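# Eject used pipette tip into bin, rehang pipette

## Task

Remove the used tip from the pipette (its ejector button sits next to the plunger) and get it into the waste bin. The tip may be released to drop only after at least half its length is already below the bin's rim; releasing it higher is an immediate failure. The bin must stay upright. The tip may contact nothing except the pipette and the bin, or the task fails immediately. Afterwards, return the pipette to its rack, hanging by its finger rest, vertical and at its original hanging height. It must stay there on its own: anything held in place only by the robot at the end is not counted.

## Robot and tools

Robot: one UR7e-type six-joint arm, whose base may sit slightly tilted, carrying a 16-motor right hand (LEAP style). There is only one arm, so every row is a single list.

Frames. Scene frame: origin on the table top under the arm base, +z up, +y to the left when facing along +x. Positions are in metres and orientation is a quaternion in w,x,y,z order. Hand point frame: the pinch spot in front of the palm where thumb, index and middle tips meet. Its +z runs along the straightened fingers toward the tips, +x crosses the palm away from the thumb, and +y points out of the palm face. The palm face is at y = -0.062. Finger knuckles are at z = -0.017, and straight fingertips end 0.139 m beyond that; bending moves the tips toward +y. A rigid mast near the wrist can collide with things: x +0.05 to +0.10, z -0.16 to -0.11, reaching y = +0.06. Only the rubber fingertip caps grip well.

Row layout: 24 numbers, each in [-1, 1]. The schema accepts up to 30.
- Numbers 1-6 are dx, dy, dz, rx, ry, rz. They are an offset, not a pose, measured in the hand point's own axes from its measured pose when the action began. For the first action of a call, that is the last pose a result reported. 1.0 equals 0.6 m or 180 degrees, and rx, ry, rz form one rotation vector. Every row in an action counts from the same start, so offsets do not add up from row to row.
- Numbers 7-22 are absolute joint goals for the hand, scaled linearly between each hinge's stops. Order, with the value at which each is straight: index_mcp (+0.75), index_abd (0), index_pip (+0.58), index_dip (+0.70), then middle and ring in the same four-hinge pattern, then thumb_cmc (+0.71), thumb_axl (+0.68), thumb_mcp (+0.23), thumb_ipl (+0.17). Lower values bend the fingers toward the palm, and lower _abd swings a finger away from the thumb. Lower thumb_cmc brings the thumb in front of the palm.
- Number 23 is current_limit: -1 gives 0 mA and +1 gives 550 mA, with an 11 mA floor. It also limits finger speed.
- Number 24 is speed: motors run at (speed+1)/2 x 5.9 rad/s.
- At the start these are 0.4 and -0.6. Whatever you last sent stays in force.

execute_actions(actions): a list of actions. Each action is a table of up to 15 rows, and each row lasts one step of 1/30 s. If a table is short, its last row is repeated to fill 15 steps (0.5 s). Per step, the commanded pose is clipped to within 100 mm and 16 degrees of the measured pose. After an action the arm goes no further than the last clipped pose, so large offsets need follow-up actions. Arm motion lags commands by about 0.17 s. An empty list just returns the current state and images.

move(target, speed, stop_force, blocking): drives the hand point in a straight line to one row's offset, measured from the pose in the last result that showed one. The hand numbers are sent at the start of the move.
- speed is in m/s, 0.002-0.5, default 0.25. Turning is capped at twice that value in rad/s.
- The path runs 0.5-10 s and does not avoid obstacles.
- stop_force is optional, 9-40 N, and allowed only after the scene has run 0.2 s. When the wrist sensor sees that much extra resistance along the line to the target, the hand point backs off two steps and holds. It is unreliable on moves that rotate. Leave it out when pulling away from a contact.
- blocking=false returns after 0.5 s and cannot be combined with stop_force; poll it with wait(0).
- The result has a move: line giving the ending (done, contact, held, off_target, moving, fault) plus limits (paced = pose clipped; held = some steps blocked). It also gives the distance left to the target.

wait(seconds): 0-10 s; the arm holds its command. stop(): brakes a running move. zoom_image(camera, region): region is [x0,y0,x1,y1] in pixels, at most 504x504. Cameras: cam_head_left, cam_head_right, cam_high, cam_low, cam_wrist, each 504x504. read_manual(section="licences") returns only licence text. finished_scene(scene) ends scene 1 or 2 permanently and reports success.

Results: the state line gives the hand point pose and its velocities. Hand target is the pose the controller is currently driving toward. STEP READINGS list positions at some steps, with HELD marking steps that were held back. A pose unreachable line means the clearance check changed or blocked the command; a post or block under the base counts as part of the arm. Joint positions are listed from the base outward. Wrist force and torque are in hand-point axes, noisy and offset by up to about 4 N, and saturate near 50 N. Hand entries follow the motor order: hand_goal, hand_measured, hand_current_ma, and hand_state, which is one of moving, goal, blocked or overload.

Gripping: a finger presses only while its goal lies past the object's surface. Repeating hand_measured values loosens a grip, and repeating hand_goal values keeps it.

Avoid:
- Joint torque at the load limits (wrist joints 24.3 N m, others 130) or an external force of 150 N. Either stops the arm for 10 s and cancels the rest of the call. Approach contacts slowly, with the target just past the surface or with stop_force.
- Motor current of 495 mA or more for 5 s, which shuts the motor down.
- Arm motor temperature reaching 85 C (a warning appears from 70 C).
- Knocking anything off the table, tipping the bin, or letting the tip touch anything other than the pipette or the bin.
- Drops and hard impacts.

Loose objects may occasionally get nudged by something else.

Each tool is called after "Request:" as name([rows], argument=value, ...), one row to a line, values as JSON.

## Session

Request:
execute_actions(actions=[])

Scene clock: 0.00 s.
end_effector_position=(+0.5705, -0.3648, +0.3783) hand_goal=(+0.754, +0.000, +0.576, +0.696, +0.754, +0.000, +0.576, +0.696, +0.754, +0.000, +0.576, +0.696, +0.714, +0.678, +0.226, +0.168) hand_measured=(+0.754, +0.000, +0.576, +0.696, +0.754, +0.000, +0.576, +0.696, +0.754, +0.000, +0.576, +0.696, +0.714, +0.678, +0.226, +0.168) hand_current_ma=(+0, +0, +0, +0, +0, +0, +0, +0, +0, +0, +0, +0, +0, +0, +0, +0) hand_state=(goal, goal, goal, goal, goal, goal, goal, goal, goal, goal, goal, goal, goal, goal, goal, goal) hand_current_limit=0.40 hand_speed=-0.60 end_effector_quat_wxyz=(-0.021, -0.550, +0.824, -0.134) end_effector_velocity=(-0.000, -0.000, -0.000) end_effector_angular_velocity=(+0.000, +0.001, -0.000)
Joint positions: [-0.662 -1.043  1.129 -1.901 -1.694  2.809]
Joint velocities: [-0.    -0.     0.     0.001 -0.    -0.   ]
Wrist force (N, on the end effector, along its own x y z axes, offset not removed): no reading
Wrist torque (N m, same axes, about the end effector's origin, offset not removed): no reading
Hand target: +0.570, -0.365, +0.378; -0.021, -0.550, +0.824, -0.134
camera_calibration (this result's frames):
cam_wrist: T_world_to_cam=[[-0.224622, 0.939974, -0.256893, 0.60288], [0.583114, 0.340878, 0.737414, -0.538235], [0.78072, 0.0158414, -0.624681, -0.0786115], [0, 0, 0, 1]] pos_world=[0.510646, -0.381974, 0.502671]

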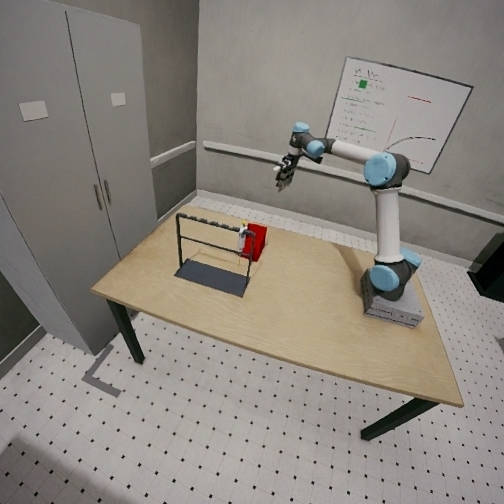

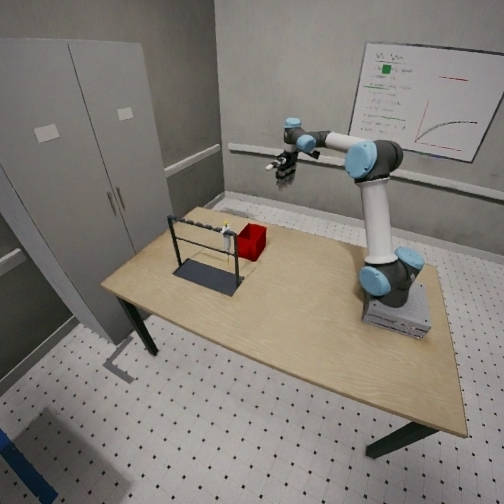

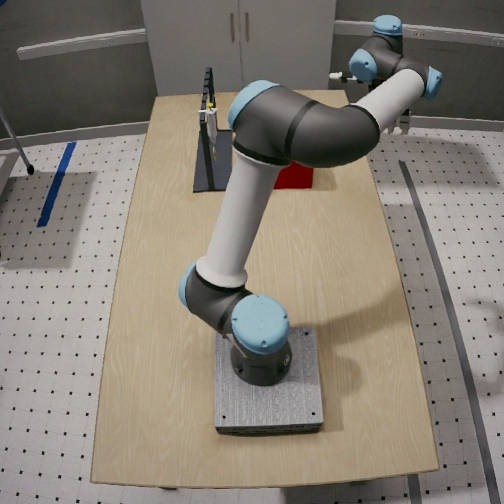

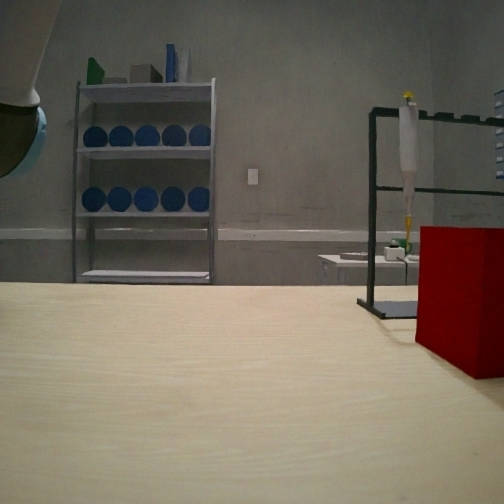

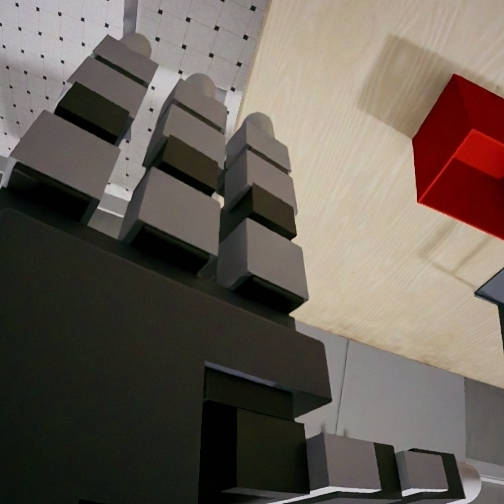

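Request:
zoom_image(camera="cam_head_right", region=[160, 190, 290, 310])

Request:
zoom_image(camera="cam_low", region=[340, 80, 504, 244])

Request:
zoom_image(camera="cam_high", region=[170, 60, 330, 200])

Request:
zoom_image(camera="cam_head_left", region=[165, 195, 285, 305])

Region (160, 190, 290, 310) of cam_head_right's 504x504 image, scaled by 3.877, with more detail than that image has; it fills the top 465 rows of this view, and the rest is white.

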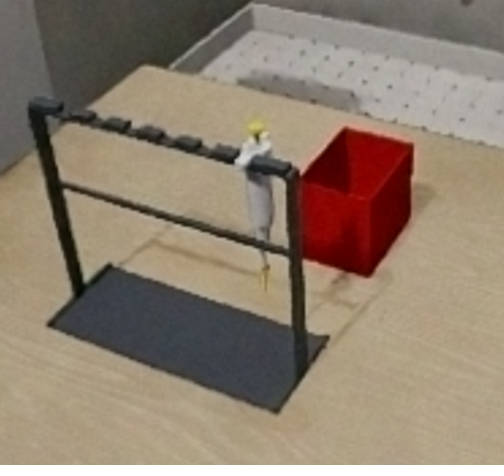

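Region (340, 80, 504, 244) of cam_low's 504x504 image, scaled by 3.073, with more detail than that image has.

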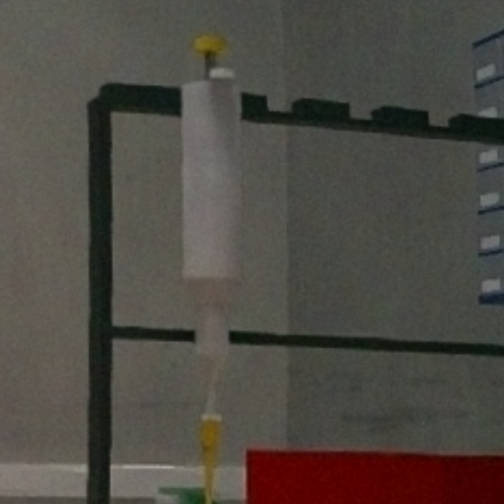

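Region (170, 60, 330, 200) of cam_high's 504x504 image, scaled by 3.150, with more detail than that image has; it fills the top 441 rows of this view, and the rest is white.

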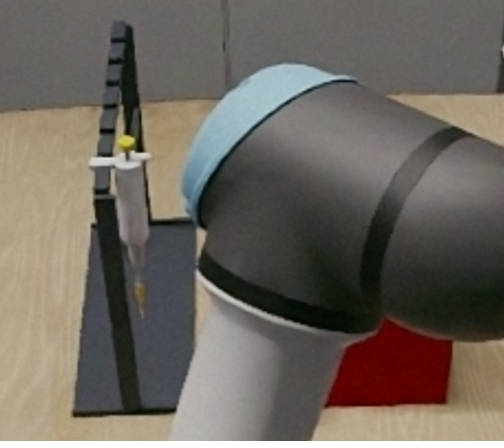

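Region (165, 195, 285, 305) of cam_head_left's 504x504 image, scaled by 4.200, with more detail than that image has; it fills the top 462 rows of this view, and the rest is white.

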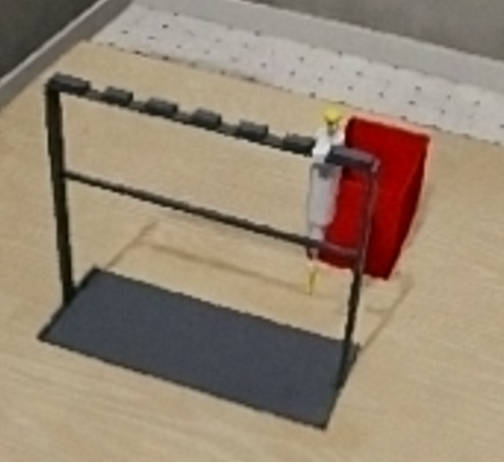

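Request:
move(target=[-0.8232, 0.0159, 0.0591, 0.2121, -0.4522, 0.3531, 0.754, 0, 0.576, 0.696, 0.754, 0, 0.576, 0.696, 0.95, 0, 0.8, 0.8, 0.714, 0.678, 0.226, 0.168, 0.4, -0.6], speed=0.4)

Scene clock: 123.07 s.
end_effector_position=(+0.7607, +0.0749, +0.2529) hand_goal=(+0.754, +0.000, +0.576, +0.696, +0.754, +0.000, +0.576, +0.696, +0.950, +0.000, +0.800, +0.800, +0.714, +0.678, +0.226, +0.168) hand_measured=(+0.752, -0.004, +0.576, +0.696, +0.750, -0.004, +0.576, +0.696, +0.948, -0.002, +0.798, +0.798, +0.712, +0.678, +0.224, +0.168) hand_current_ma=(-14, -13, +4, +0, -16, -14, +4, +0, -14, -12, -14, -14, -8, -4, -15, -2) hand_state=(goal, goal, goal, goal, goal, goal, goal, goal, goal, goal, goal, goal, goal, goal, goal, goal) hand_current_limit=0.40 hand_speed=-0.60 end_effector_quat_wxyz=(+0.707, -0.012, +0.707, +0.012) end_effector_velocity=(+0.002, +0.001, -0.001) end_effector_angular_velocity=(+0.004, -0.008, -0.008)
Joint positions: [-0.234 -0.56   1.717 -4.287 -1.254  4.703]
Joint velocities: [ 0.006  0.01  -0.011 -0.007 -0.014  0.007]
Wrist force (N, on the end effector, along its own x y z axes, offset not removed): [-2.7 4.4 1.3]
Wrist torque (N m, same axes, about the end effector's origin, offset not removed): [0.44 0.18 -0.17]
Hand target: +0.761, +0.075, +0.253; +0.707, -0.011, +0.707, +0.012
Off the commanded pose: 0.001 m, 0 deg.
move: done
camera_calibration (this result's frames):
cam_wrist: T_world_to_cam=[[-0.0264794, 0.593107, 0.804688, -0.193187], [-0.708751, -0.578812, 0.403299, 0.429572], [0.704962, -0.559644, 0.435691, -0.479829], [0, 0, 0, 1]] pos_world=[0.637605, 0.0946886, 0.191267]

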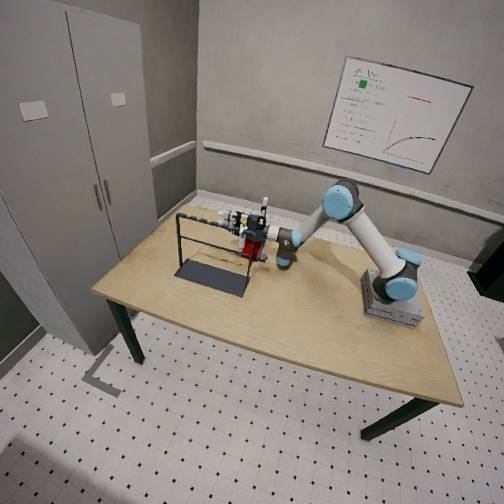

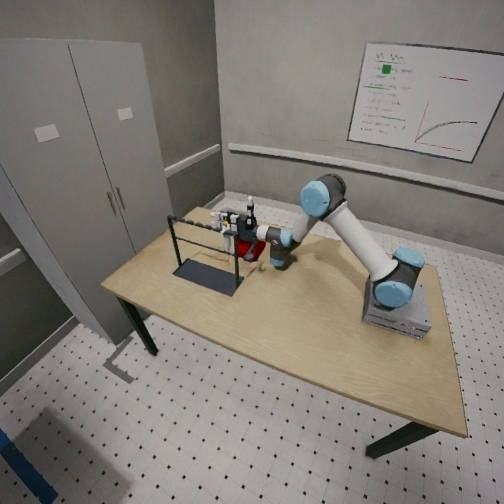

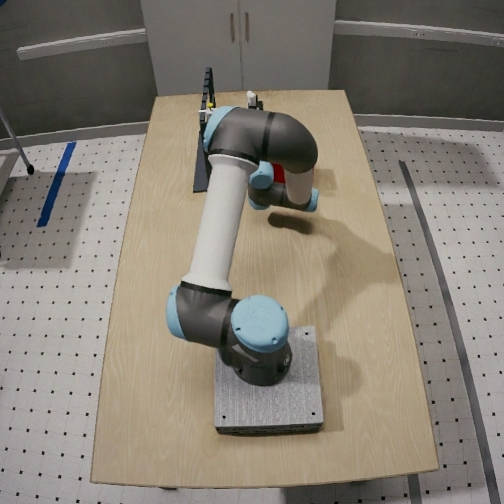

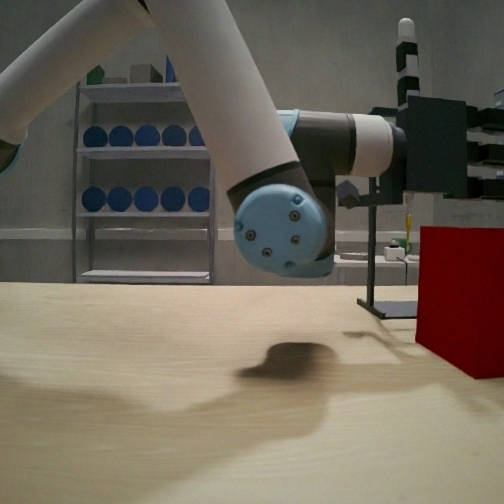

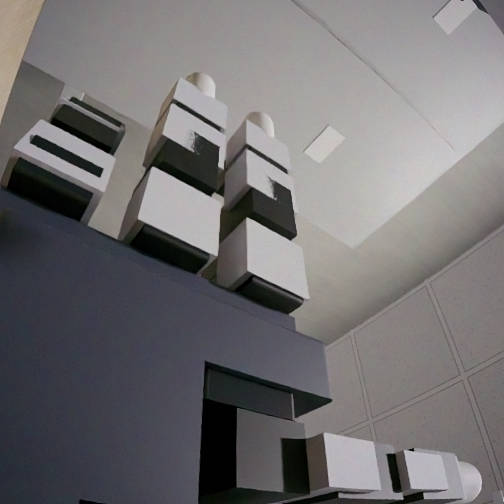

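Request:
zoom_image(camera="cam_low", region=[370, 0, 450, 80])

Request:
zoom_image(camera="cam_high", region=[185, 60, 275, 130])

Request:
zoom_image(camera="cam_head_right", region=[200, 190, 290, 280])

Region (370, 0, 450, 80) of cam_low's 504x504 image, scaled by 6.300, with more detail than that image has.

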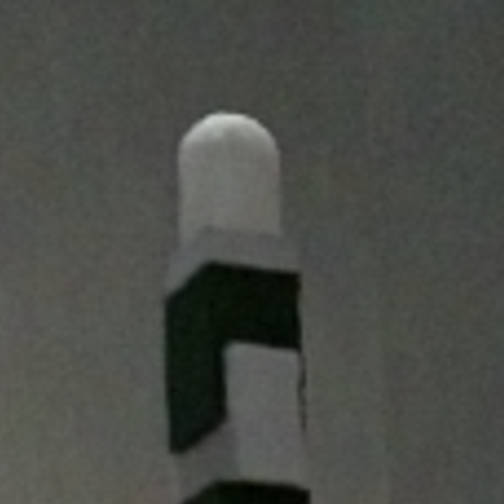

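Region (185, 60, 275, 130) of cam_high's 504x504 image, scaled by 5.600, with more detail than that image has.

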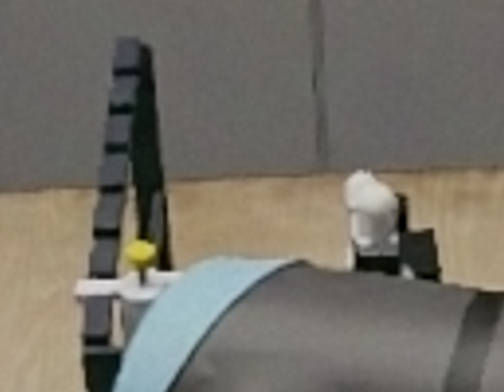

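Region (200, 190, 290, 280) of cam_head_right's 504x504 image, scaled by 5.600, with more detail than that image has.

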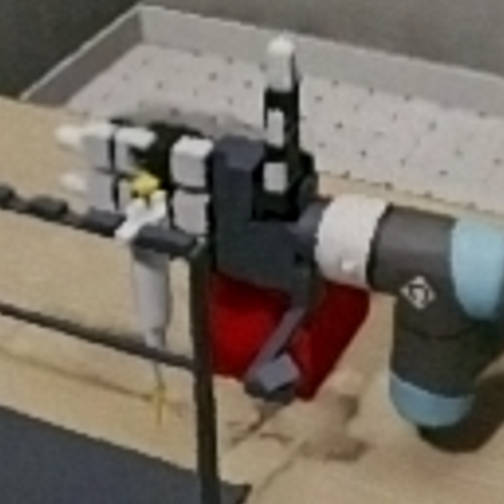

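Request:
move(target=[0.001, 0.1734, 0.0049, 0, 0, 0, 0.754, 0, 0.576, 0.696, 0.754, 0, 0.576, 0.696, 0.95, 0, 0.8, 0.8, 0.714, 0.678, 0.226, 0.168, 0.4, -0.6], speed=0.1, stop_force=10)

Scene clock: 227.03 s.
end_effector_position=(+0.7600, +0.1788, +0.2524) hand_goal=(+0.754, +0.000, +0.576, +0.696, +0.754, +0.000, +0.576, +0.696, +0.950, +0.000, +0.800, +0.800, +0.714, +0.678, +0.226, +0.168) hand_measured=(+0.752, -0.004, +0.576, +0.696, +0.752, -0.004, +0.576, +0.696, +0.948, -0.002, +0.798, +0.798, +0.712, +0.678, +0.224, +0.168) hand_current_ma=(-11, -13, +4, +0, -12, -14, +4, +0, -11, -12, -13, -14, -7, -4, -14, -2) hand_state=(goal, goal, goal, goal, goal, goal, goal, goal, goal, goal, goal, goal, goal, goal, goal, goal) hand_current_limit=0.40 hand_speed=-0.60 end_effector_quat_wxyz=(+0.707, -0.012, +0.707, +0.012) end_effector_velocity=(+0.000, +0.003, +0.001) end_effector_angular_velocity=(+0.001, -0.002, +0.001)
Joint positions: [-0.039 -0.552  1.696 -4.275 -1.45   4.705]
Joint velocities: [ 0.005  0.001 -0.003  0.001 -0.004  0.001]
Wrist force (N, on the end effector, along its own x y z axes, offset not removed): [1.3 2.6 0.6]
Wrist torque (N m, same axes, about the end effector's origin, offset not removed): [0.31 -0.46 0.02]
Hand target: +0.760, +0.179, +0.252; +0.707, -0.012, +0.707, +0.012
Off the commanded pose: 0.000 m, 0 deg.
move: done
camera_calibration (this result's frames):
cam_wrist: T_world_to_cam=[[-0.0264899, 0.593143, 0.804662, -0.254377], [-0.708732, -0.578812, 0.40333, 0.489419], [0.70498, -0.559605, 0.435712, -0.420992], [0, 0, 0, 1]] pos_world=[0.63692, 0.198574, 0.190722]

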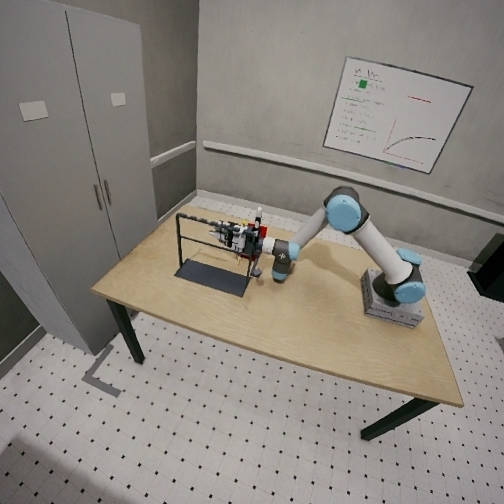

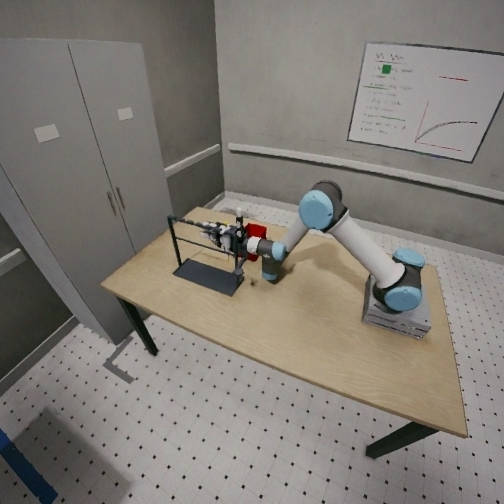

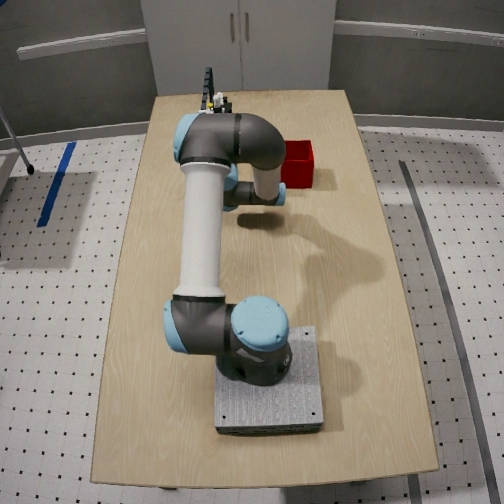

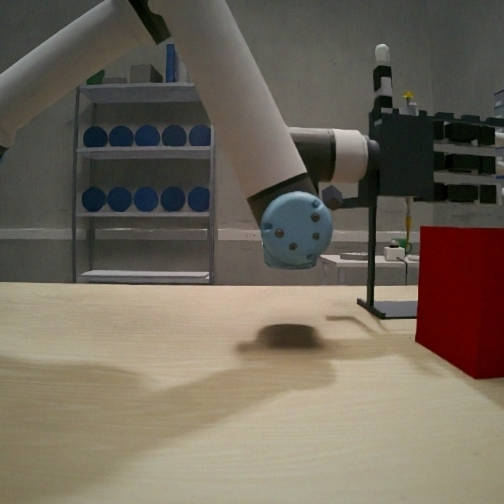

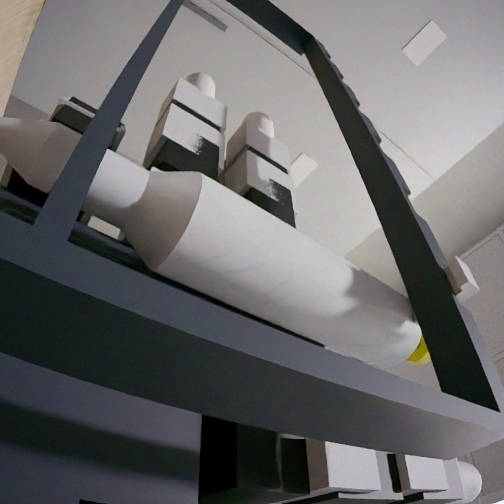

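Request:
zoom_image(camera="cam_low", region=[340, 80, 504, 244])

Request:
zoom_image(camera="cam_high", region=[185, 60, 275, 130])

Request:
zoom_image(camera="cam_head_left", region=[205, 200, 295, 290])

Region (340, 80, 504, 244) of cam_low's 504x504 image, scaled by 3.073, with more detail than that image has.

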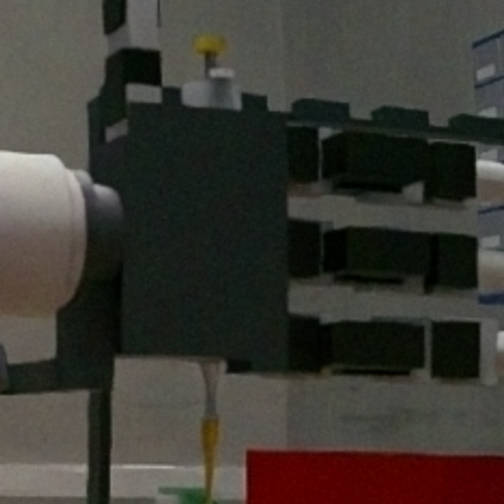

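Region (185, 60, 275, 130) of cam_high's 504x504 image, scaled by 5.600, with more detail than that image has.

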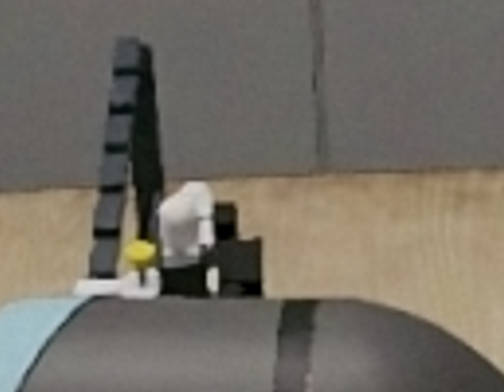

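Region (205, 200, 295, 290) of cam_head_left's 504x504 image, scaled by 5.600, with more detail than that image has.

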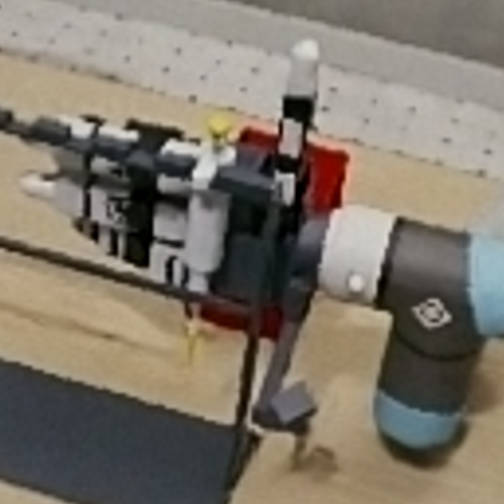

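Request:
execute_actions([
  [[0, 0.0025, 0, 0, 0, 0, -0.40, 0, 0.285, -0.81, -0.40, 0, 0.285, -0.81, 0.95, 0, 0.8, 0.8, 0.714, 0.678, 0.226, 0.168, 0.4, 0.1]],
  [[0, 0, 0, 0, 0, 0, -0.466, 0, 0.14, -0.81, -0.466, 0, 0.14, -0.81, 0.95, 0, 0.8, 0.8, 0.714, 0.678, 0.226, 0.168, 0.0, -0.6]],
])

Scene clock: 250.93 s.
end_effector_position=(+0.7600, +0.1803, +0.2524) hand_goal=(-0.466, +0.000, +0.140, -0.810, -0.466, +0.000, +0.140, -0.810, +0.950, +0.000, +0.800, +0.800, +0.714, +0.678, +0.226, +0.168) hand_measured=(-0.118, -0.004, +0.142, -0.264, -0.140, -0.004, +0.142, -0.264, +0.948, -0.002, +0.798, +0.798, +0.712, +0.678, +0.224, +0.168) hand_current_ma=(+47, -13, +15, +53, +56, -14, +14, +53, -10, -12, -13, -14, -7, -4, -14, -2) hand_state=(moving, goal, goal, moving, moving, goal, goal, moving, goal, goal, goal, goal, goal, goal, goal, goal) hand_current_limit=0.00 hand_speed=-0.60 end_effector_quat_wxyz=(+0.707, -0.012, +0.707, +0.012) end_effector_velocity=(+0.000, -0.000, +0.001) end_effector_angular_velocity=(+0.000, -0.001, -0.000)
Joint positions: [-0.036 -0.552  1.696 -4.275 -1.453  4.705]
Joint velocities: [-0.    -0.    -0.002  0.001 -0.     0.   ]
Wrist force (N, on the end effector, along its own x y z axes, offset not removed): [1.0 3.0 -0.9]
Wrist torque (N m, same axes, about the end effector's origin, offset not removed): [0.66 -0.36 0.04]
Hand target: +0.760, +0.180, +0.252; +0.707, -0.012, +0.707, +0.012
Off the commanded pose: 0.000 m, 0 deg.
Step readings (end_effector_position; steps 1 to 15: 1st action; 16 to 30: 2nd action):
0: (+0.7601, +0.1790, +0.2524)
1: (+0.7601, +0.1790, +0.2524)
2: (+0.7600, +0.1792, +0.2524)
4: (+0.7600, +0.1797, +0.2524)
8: (+0.7600, +0.1802, +0.2524)
15: (+0.7600, +0.1803, +0.2524)
16: (+0.7600, +0.1803, +0.2524)
17: (+0.7600, +0.1803, +0.2524)
19: (+0.7600, +0.1803, +0.2524)
23: (+0.7600, +0.1803, +0.2524)
30: end_effector_position above
camera_calibration (this result's frames):
cam_wrist: T_world_to_cam=[[-0.0264898, 0.593143, 0.804661, -0.255262], [-0.708731, -0.578813, 0.403331, 0.490243], [0.704981, -0.559605, 0.435712, -0.420124], [0, 0, 0, 1]] pos_world=[0.636868, 0.200062, 0.190722]

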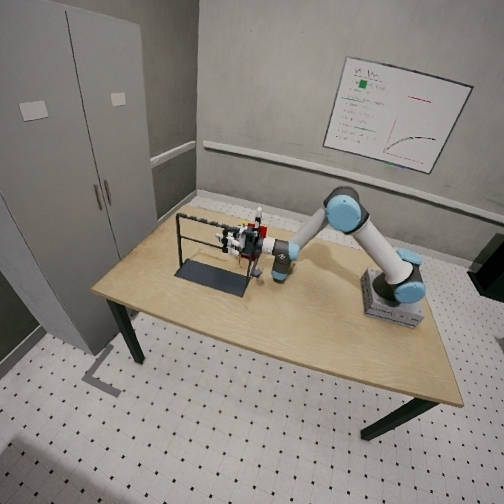

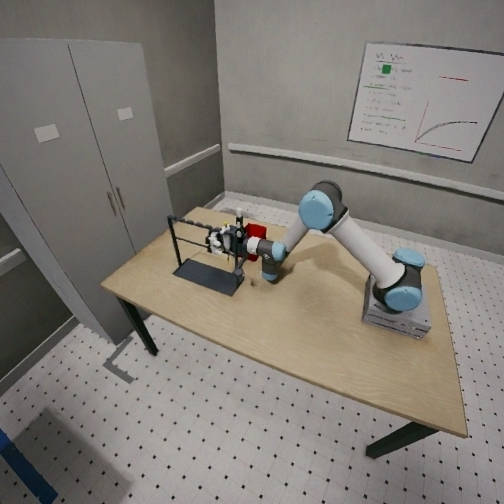

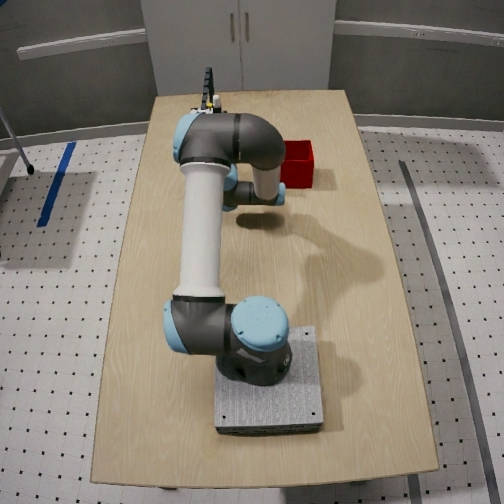

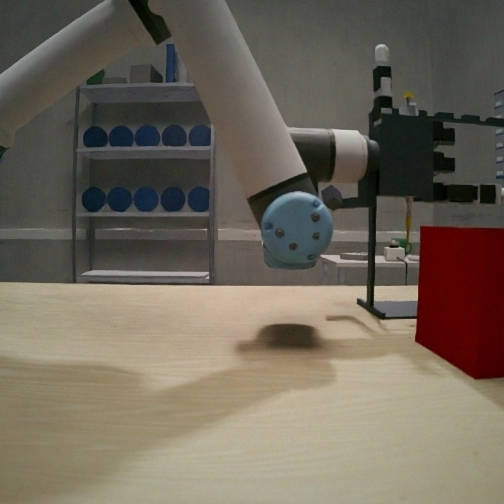

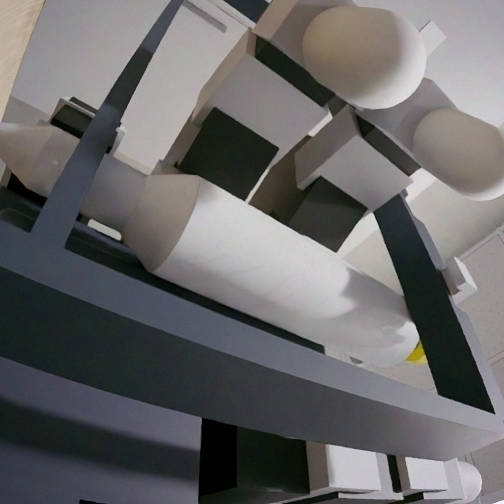

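Request:
execute_actions(actions=[])

Scene clock: 257.90 s.
end_effector_position=(+0.7600, +0.1803, +0.2524) hand_goal=(-0.466, +0.000, +0.140, -0.810, -0.466, +0.000, +0.140, -0.810, +0.950, +0.000, +0.800, +0.800, +0.714, +0.678, +0.226, +0.168) hand_measured=(-0.458, -0.004, +0.142, -0.808, -0.464, -0.004, +0.142, -0.808, +0.948, -0.002, +0.798, +0.798, +0.712, +0.678, +0.224, +0.168) hand_current_ma=(+40, -13, +13, +15, +16, -14, +13, +15, -10, -12, -13, -14, -7, -4, -14, -2) hand_state=(goal, goal, goal, goal, goal, goal, goal, goal, goal, goal, goal, goal, goal, goal, goal, goal) hand_current_limit=0.00 hand_speed=-0.60 end_effector_quat_wxyz=(+0.707, -0.012, +0.707, +0.012) end_effector_velocity=(-0.000, +0.000, -0.000) end_effector_angular_velocity=(-0.001, +0.001, -0.001)
Joint positions: [-0.036 -0.552  1.696 -4.275 -1.453  4.705]
Joint velocities: [ 0.    -0.     0.002 -0.    -0.001 -0.001]
Wrist force (N, on the end effector, along its own x y z axes, offset not removed): [0.9 1.6 0.6]
Wrist torque (N m, same axes, about the end effector's origin, offset not removed): [0.14 -0.42 -0.18]
Hand target: +0.760, +0.180, +0.252; +0.707, -0.012, +0.707, +0.012
Off the commanded pose: 0.000 m, 0 deg.
camera_calibration (this result's frames):
cam_wrist: T_world_to_cam=[[-0.0264895, 0.593142, 0.804662, -0.255262], [-0.708732, -0.578813, 0.40333, 0.490243], [0.704981, -0.559605, 0.435711, -0.420124], [0, 0, 0, 1]] pos_world=[0.636868, 0.200062, 0.190722]

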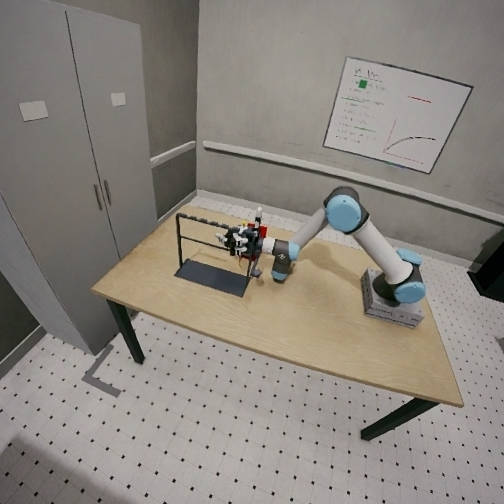

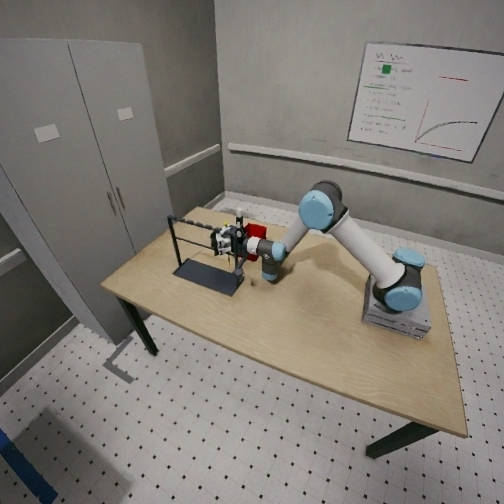

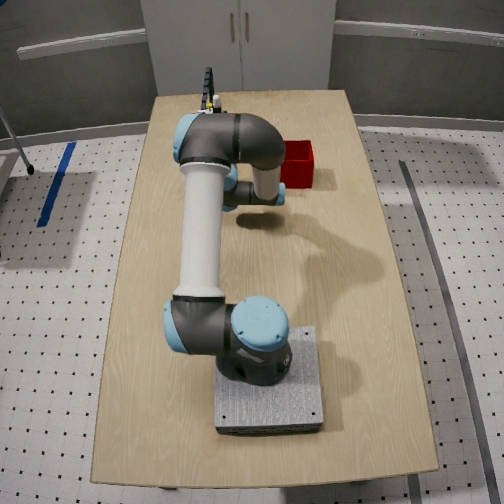

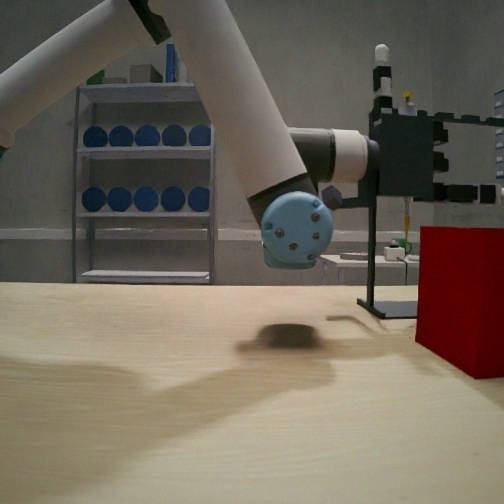

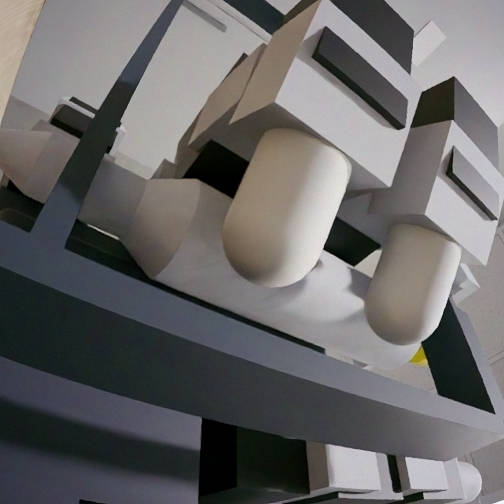

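Request:
zoom_image(camera="cam_low", region=[340, 80, 504, 244])

Request:
zoom_image(camera="cam_low", region=[380, 80, 440, 130])

Request:
zoom_image(camera="cam_high", region=[185, 60, 275, 130])

Region (340, 80, 504, 244) of cam_low's 504x504 image, scaled by 3.073, with more detail than that image has.

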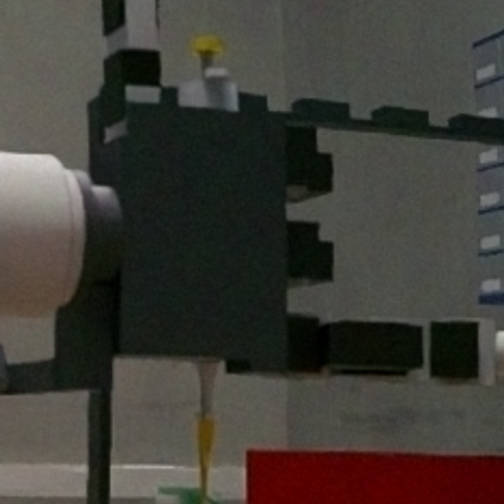

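Region (380, 80, 440, 130) of cam_low's 504x504 image, scaled by 8.400, with more detail than that image has.

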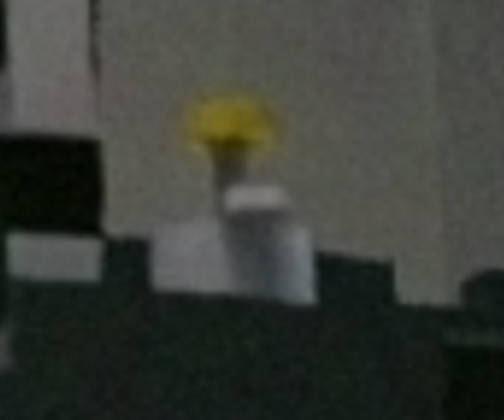

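Region (185, 60, 275, 130) of cam_high's 504x504 image, scaled by 5.600, with more detail than that image has.

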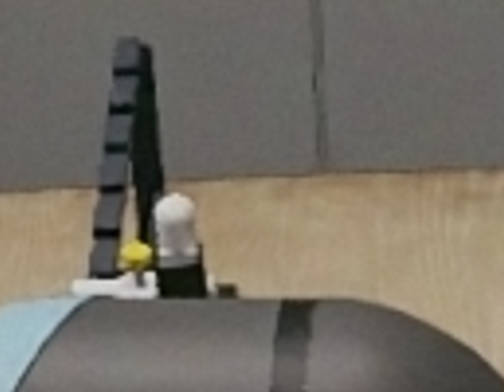

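Request:
execute_actions([
  [[0, 0, 0, 0, 0, 0, -0.466, 0, -0.1, -0.84, -0.466, 0, -0.1, -0.84, 0.95, 0, 0.8, 0.8, 0.714, 0.678, 0.226, 0.168, 0.0, -0.6]],
  [[0, 0, 0, 0, 0, 0, -0.50, 0, -0.3, -0.97, -0.50, 0, -0.3, -0.97, 0.95, 0, 0.8, 0.8, 0.714, 0.678, 0.226, 0.168, 0.65, -0.8]],
])

Scene clock: 286.60 s.
end_effector_position=(+0.7600, +0.1803, +0.2524) hand_goal=(-0.500, +0.000, -0.300, -0.970, -0.500, +0.000, -0.300, -0.970, +0.950, +0.000, +0.800, +0.800, +0.714, +0.678, +0.226, +0.168) hand_measured=(-0.458, -0.004, -0.082, -0.834, -0.458, -0.004, -0.082, -0.834, +0.948, -0.002, +0.798, +0.798, +0.712, +0.678, +0.224, +0.168) hand_current_ma=(+245, -14, +454, +454, +220, -14, +454, +454, -10, -12, -13, -14, -7, -4, -14, -2) hand_state=(blocked, goal, blocked, blocked, blocked, goal, blocked, blocked, goal, goal, goal, goal, goal, goal, goal, goal) hand_current_limit=0.65 hand_speed=-0.80 end_effector_quat_wxyz=(+0.707, -0.012, +0.707, +0.012) end_effector_velocity=(+0.000, -0.000, +0.001) end_effector_angular_velocity=(-0.001, -0.002, -0.000)
Joint positions: [-0.036 -0.552  1.696 -4.275 -1.453  4.705]
Joint velocities: [-0.    -0.002 -0.    -0.     0.    -0.001]
Wrist force (N, on the end effector, along its own x y z axes, offset not removed): [3.0 1.6 0.1]
Wrist torque (N m, same axes, about the end effector's origin, offset not removed): [0.20 -0.78 0.00]
Hand target: +0.760, +0.180, +0.252; +0.707, -0.012, +0.707, +0.012
Off the commanded pose: 0.000 m, 0 deg.
Step readings (end_effector_position; steps 1 to 15: 1st action; 16 to 30: 2nd action):
0: (+0.7600, +0.1803, +0.2524)
1: (+0.7600, +0.1803, +0.2524)
2: (+0.7600, +0.1803, +0.2524)
4: (+0.7600, +0.1803, +0.2524)
8: (+0.7600, +0.1803, +0.2524)
15: (+0.7600, +0.1803, +0.2524)
16: (+0.7600, +0.1803, +0.2524)
17: (+0.7600, +0.1803, +0.2524)
19: (+0.7600, +0.1803, +0.2524)
23: (+0.7600, +0.1803, +0.2524)
30: end_effector_position above
camera_calibration (this result's frames):
cam_wrist: T_world_to_cam=[[-0.026489, 0.593142, 0.804662, -0.255258], [-0.708732, -0.578812, 0.40333, 0.490241], [0.70498, -0.559606, 0.435711, -0.420128], [0, 0, 0, 1]] pos_world=[0.63687, 0.200056, 0.190722]

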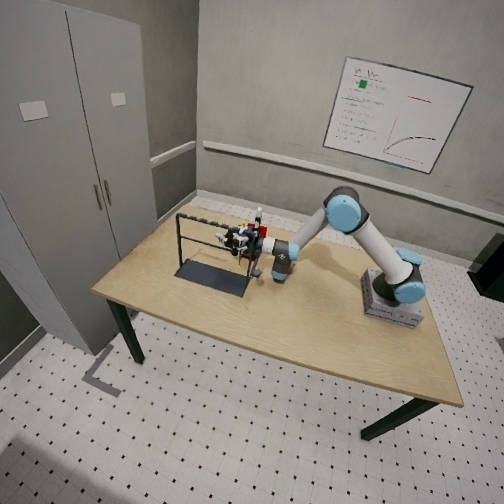

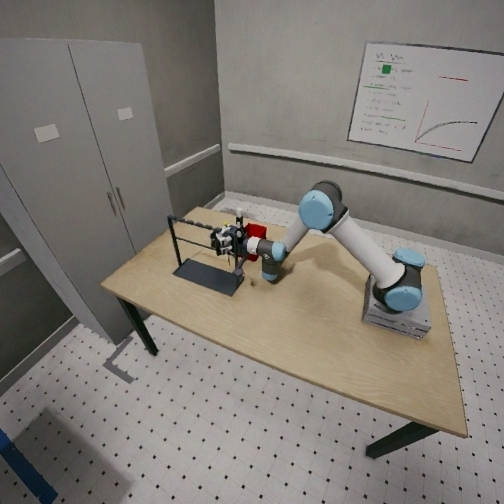

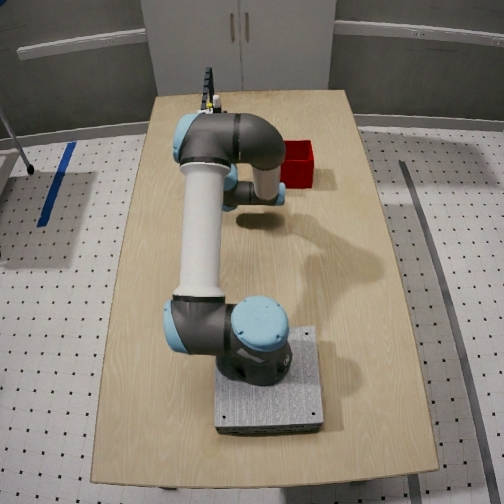

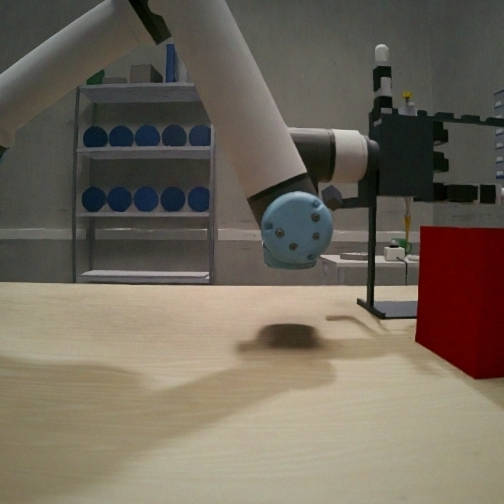

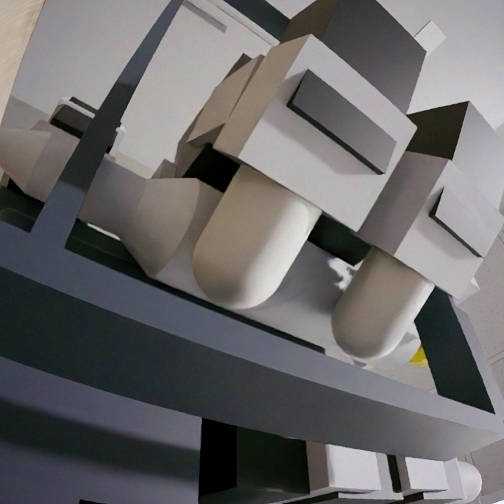

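Request:
zoom_image(camera="cam_low", region=[340, 80, 504, 244])

Request:
zoom_image(camera="cam_low", region=[380, 80, 440, 130])

Request:
zoom_image(camera="cam_high", region=[185, 60, 275, 130])

Request:
zoom_image(camera="cam_head_left", region=[215, 205, 275, 265])

Region (340, 80, 504, 244) of cam_low's 504x504 image, scaled by 3.073, with more detail than that image has.

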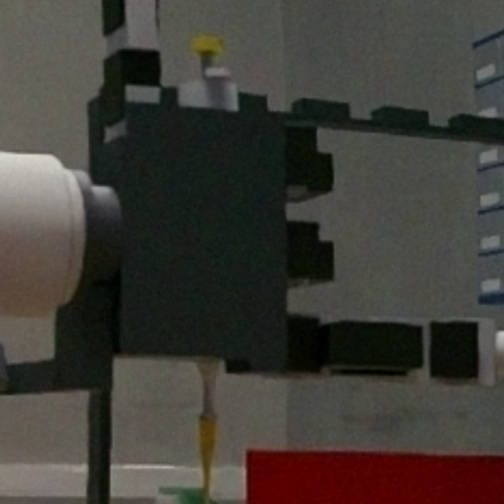

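Region (380, 80, 440, 130) of cam_low's 504x504 image, scaled by 8.400, with more detail than that image has.

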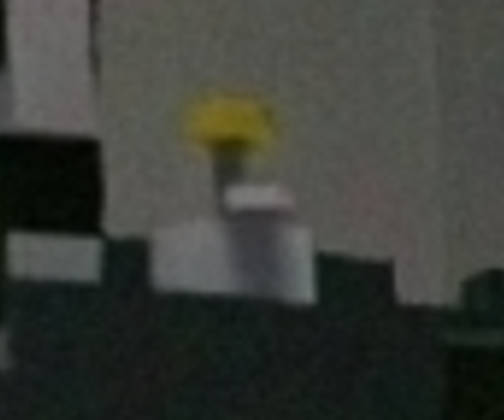

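Region (185, 60, 275, 130) of cam_high's 504x504 image, scaled by 5.600, with more detail than that image has.

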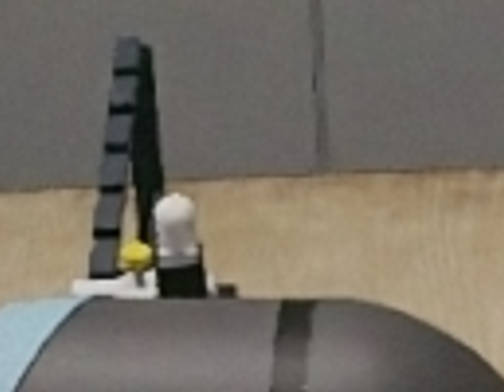

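Region (215, 205, 275, 265) of cam_head_left's 504x504 image, scaled by 8.400, with more detail than that image has.

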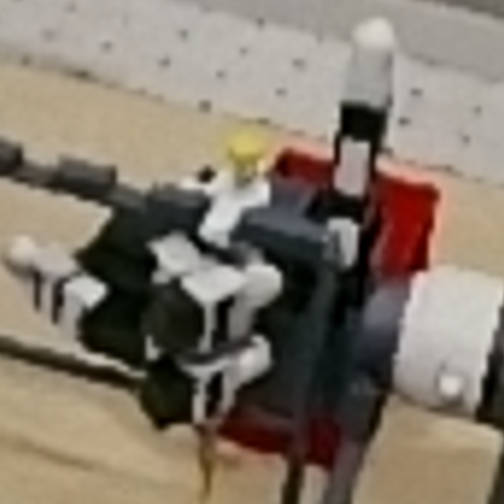

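Request:
execute_actions([
  [[-0.002, 0, 0, 0, 0, 0, -0.50, 0, -0.3, -0.97, -0.50, 0, -0.3, -0.97, 0.95, 0, 0.8, 0.8, 0.70, 0.678, 0.226, -0.265, 0.65, -0.6], [-0.004, -0.0003, 0, 0, 0, 0, -0.50, 0, -0.3, -0.97, -0.50, 0, -0.3, -0.97, 0.95, 0, 0.8, 0.8, 0.70, 0.678, 0.226, -0.265, 0.65, -0.6], [-0.006, -0.0006, 0, 0, 0, 0, -0.50, 0, -0.3, -0.97, -0.50, 0, -0.3, -0.97, 0.95, 0, 0.8, 0.8, 0.70, 0.678, 0.226, -0.265, 0.65, -0.6], [-0.008, -0.0009, 0, 0, 0, 0, -0.50, 0, -0.3, -0.97, -0.50, 0, -0.3, -0.97, 0.95, 0, 0.8, 0.8, 0.70, 0.678, 0.226, -0.265, 0.65, -0.6], [-0.010, -0.0012, 0, 0, 0, 0, -0.50, 0, -0.3, -0.97, -0.50, 0, -0.3, -0.97, 0.95, 0, 0.8, 0.8, 0.70, 0.678, 0.226, -0.265, 0.65, -0.6], [-0.012, -0.0015, 0, 0, 0, 0, -0.50, 0, -0.3, -0.97, -0.50, 0, -0.3, -0.97, 0.95, 0, 0.8, 0.8, 0.70, 0.678, 0.226, -0.265, 0.65, -0.6], [-0.0137, -0.0017, 0, 0, 0, 0, -0.50, 0, -0.3, -0.97, -0.50, 0, -0.3, -0.97, 0.95, 0, 0.8, 0.8, 0.70, 0.678, 0.226, -0.265, 0.65, -0.6]],
])

Scene clock: 368.53 s.
end_effector_position=(+0.7600, +0.1793, +0.2602) hand_goal=(-0.500, +0.000, -0.300, -0.970, -0.500, +0.000, -0.300, -0.970, +0.950, +0.000, +0.800, +0.800, +0.700, +0.678, +0.226, -0.264) hand_measured=(-0.458, -0.004, -0.082, -0.834, -0.458, -0.004, -0.082, -0.834, +0.948, -0.002, +0.798, +0.798, +0.702, +0.678, +0.224, -0.140) hand_current_ma=(+245, -14, +454, +454, +220, -14, +454, +454, -10, -13, -13, -14, +15, -4, -13, +50) hand_state=(blocked, goal, blocked, blocked, blocked, goal, blocked, blocked, goal, goal, goal, goal, goal, goal, goal, moving) hand_current_limit=0.65 hand_speed=-0.60 end_effector_quat_wxyz=(+0.707, -0.012, +0.707, +0.012) end_effector_velocity=(-0.000, +0.000, +0.001) end_effector_angular_velocity=(+0.002, +0.004, +0.001)
Joint positions: [-0.038 -0.569  1.702 -4.264 -1.451  4.705]
Joint velocities: [-0.    -0.005  0.003  0.005  0.001  0.002]
Wrist force (N, on the end effector, along its own x y z axes, offset not removed): [3.0 2.5 -0.7]
Wrist torque (N m, same axes, about the end effector's origin, offset not removed): [0.27 -0.47 -0.05]
Hand target: +0.760, +0.179, +0.261; +0.707, -0.012, +0.707, +0.012
Off the commanded pose: 0.000 m, 0 deg.
Step readings (end_effector_position):
0: (+0.7600, +0.1803, +0.2524)
1: (+0.7600, +0.1803, +0.2524)
2: (+0.7600, +0.1803, +0.2525)
4: (+0.7600, +0.1802, +0.2535)
8: (+0.7600, +0.1798, +0.2573)
15: end_effector_position above
camera_calibration (this result's frames):
cam_wrist: T_world_to_cam=[[-0.0265015, 0.593128, 0.804672, -0.261004], [-0.708739, -0.578818, 0.403309, 0.486544], [0.704973, -0.559614, 0.435713, -0.424131], [0, 0, 0, 1]] pos_world=[0.636916, 0.19908, 0.198594]

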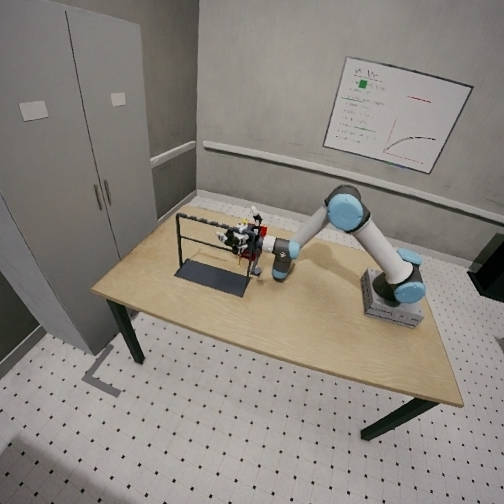

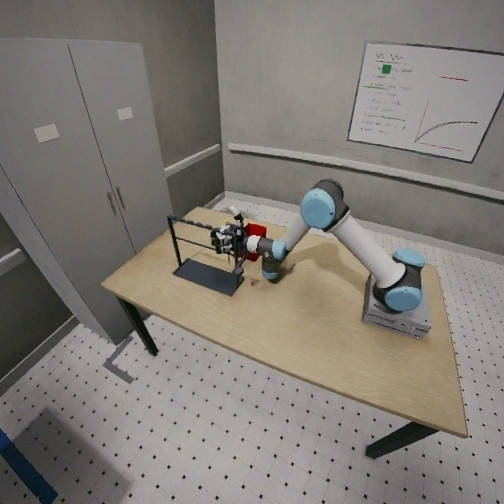

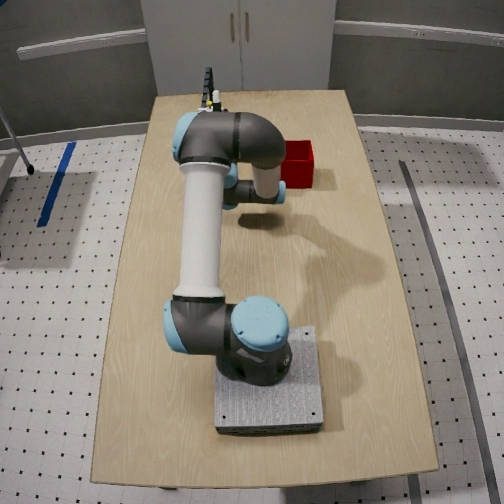

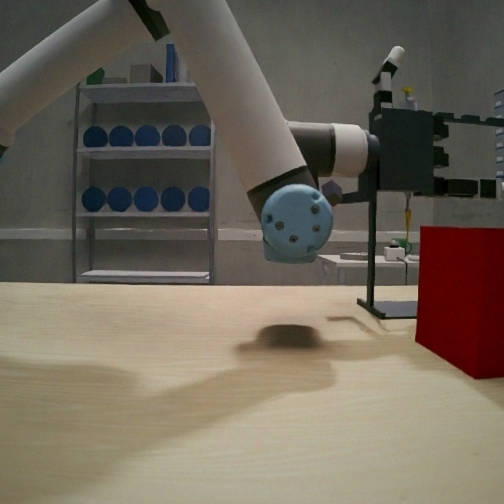

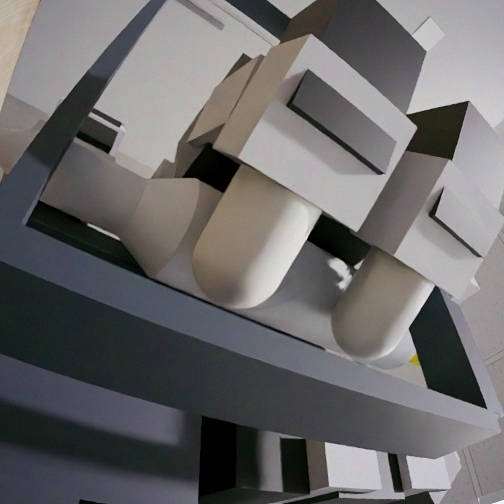

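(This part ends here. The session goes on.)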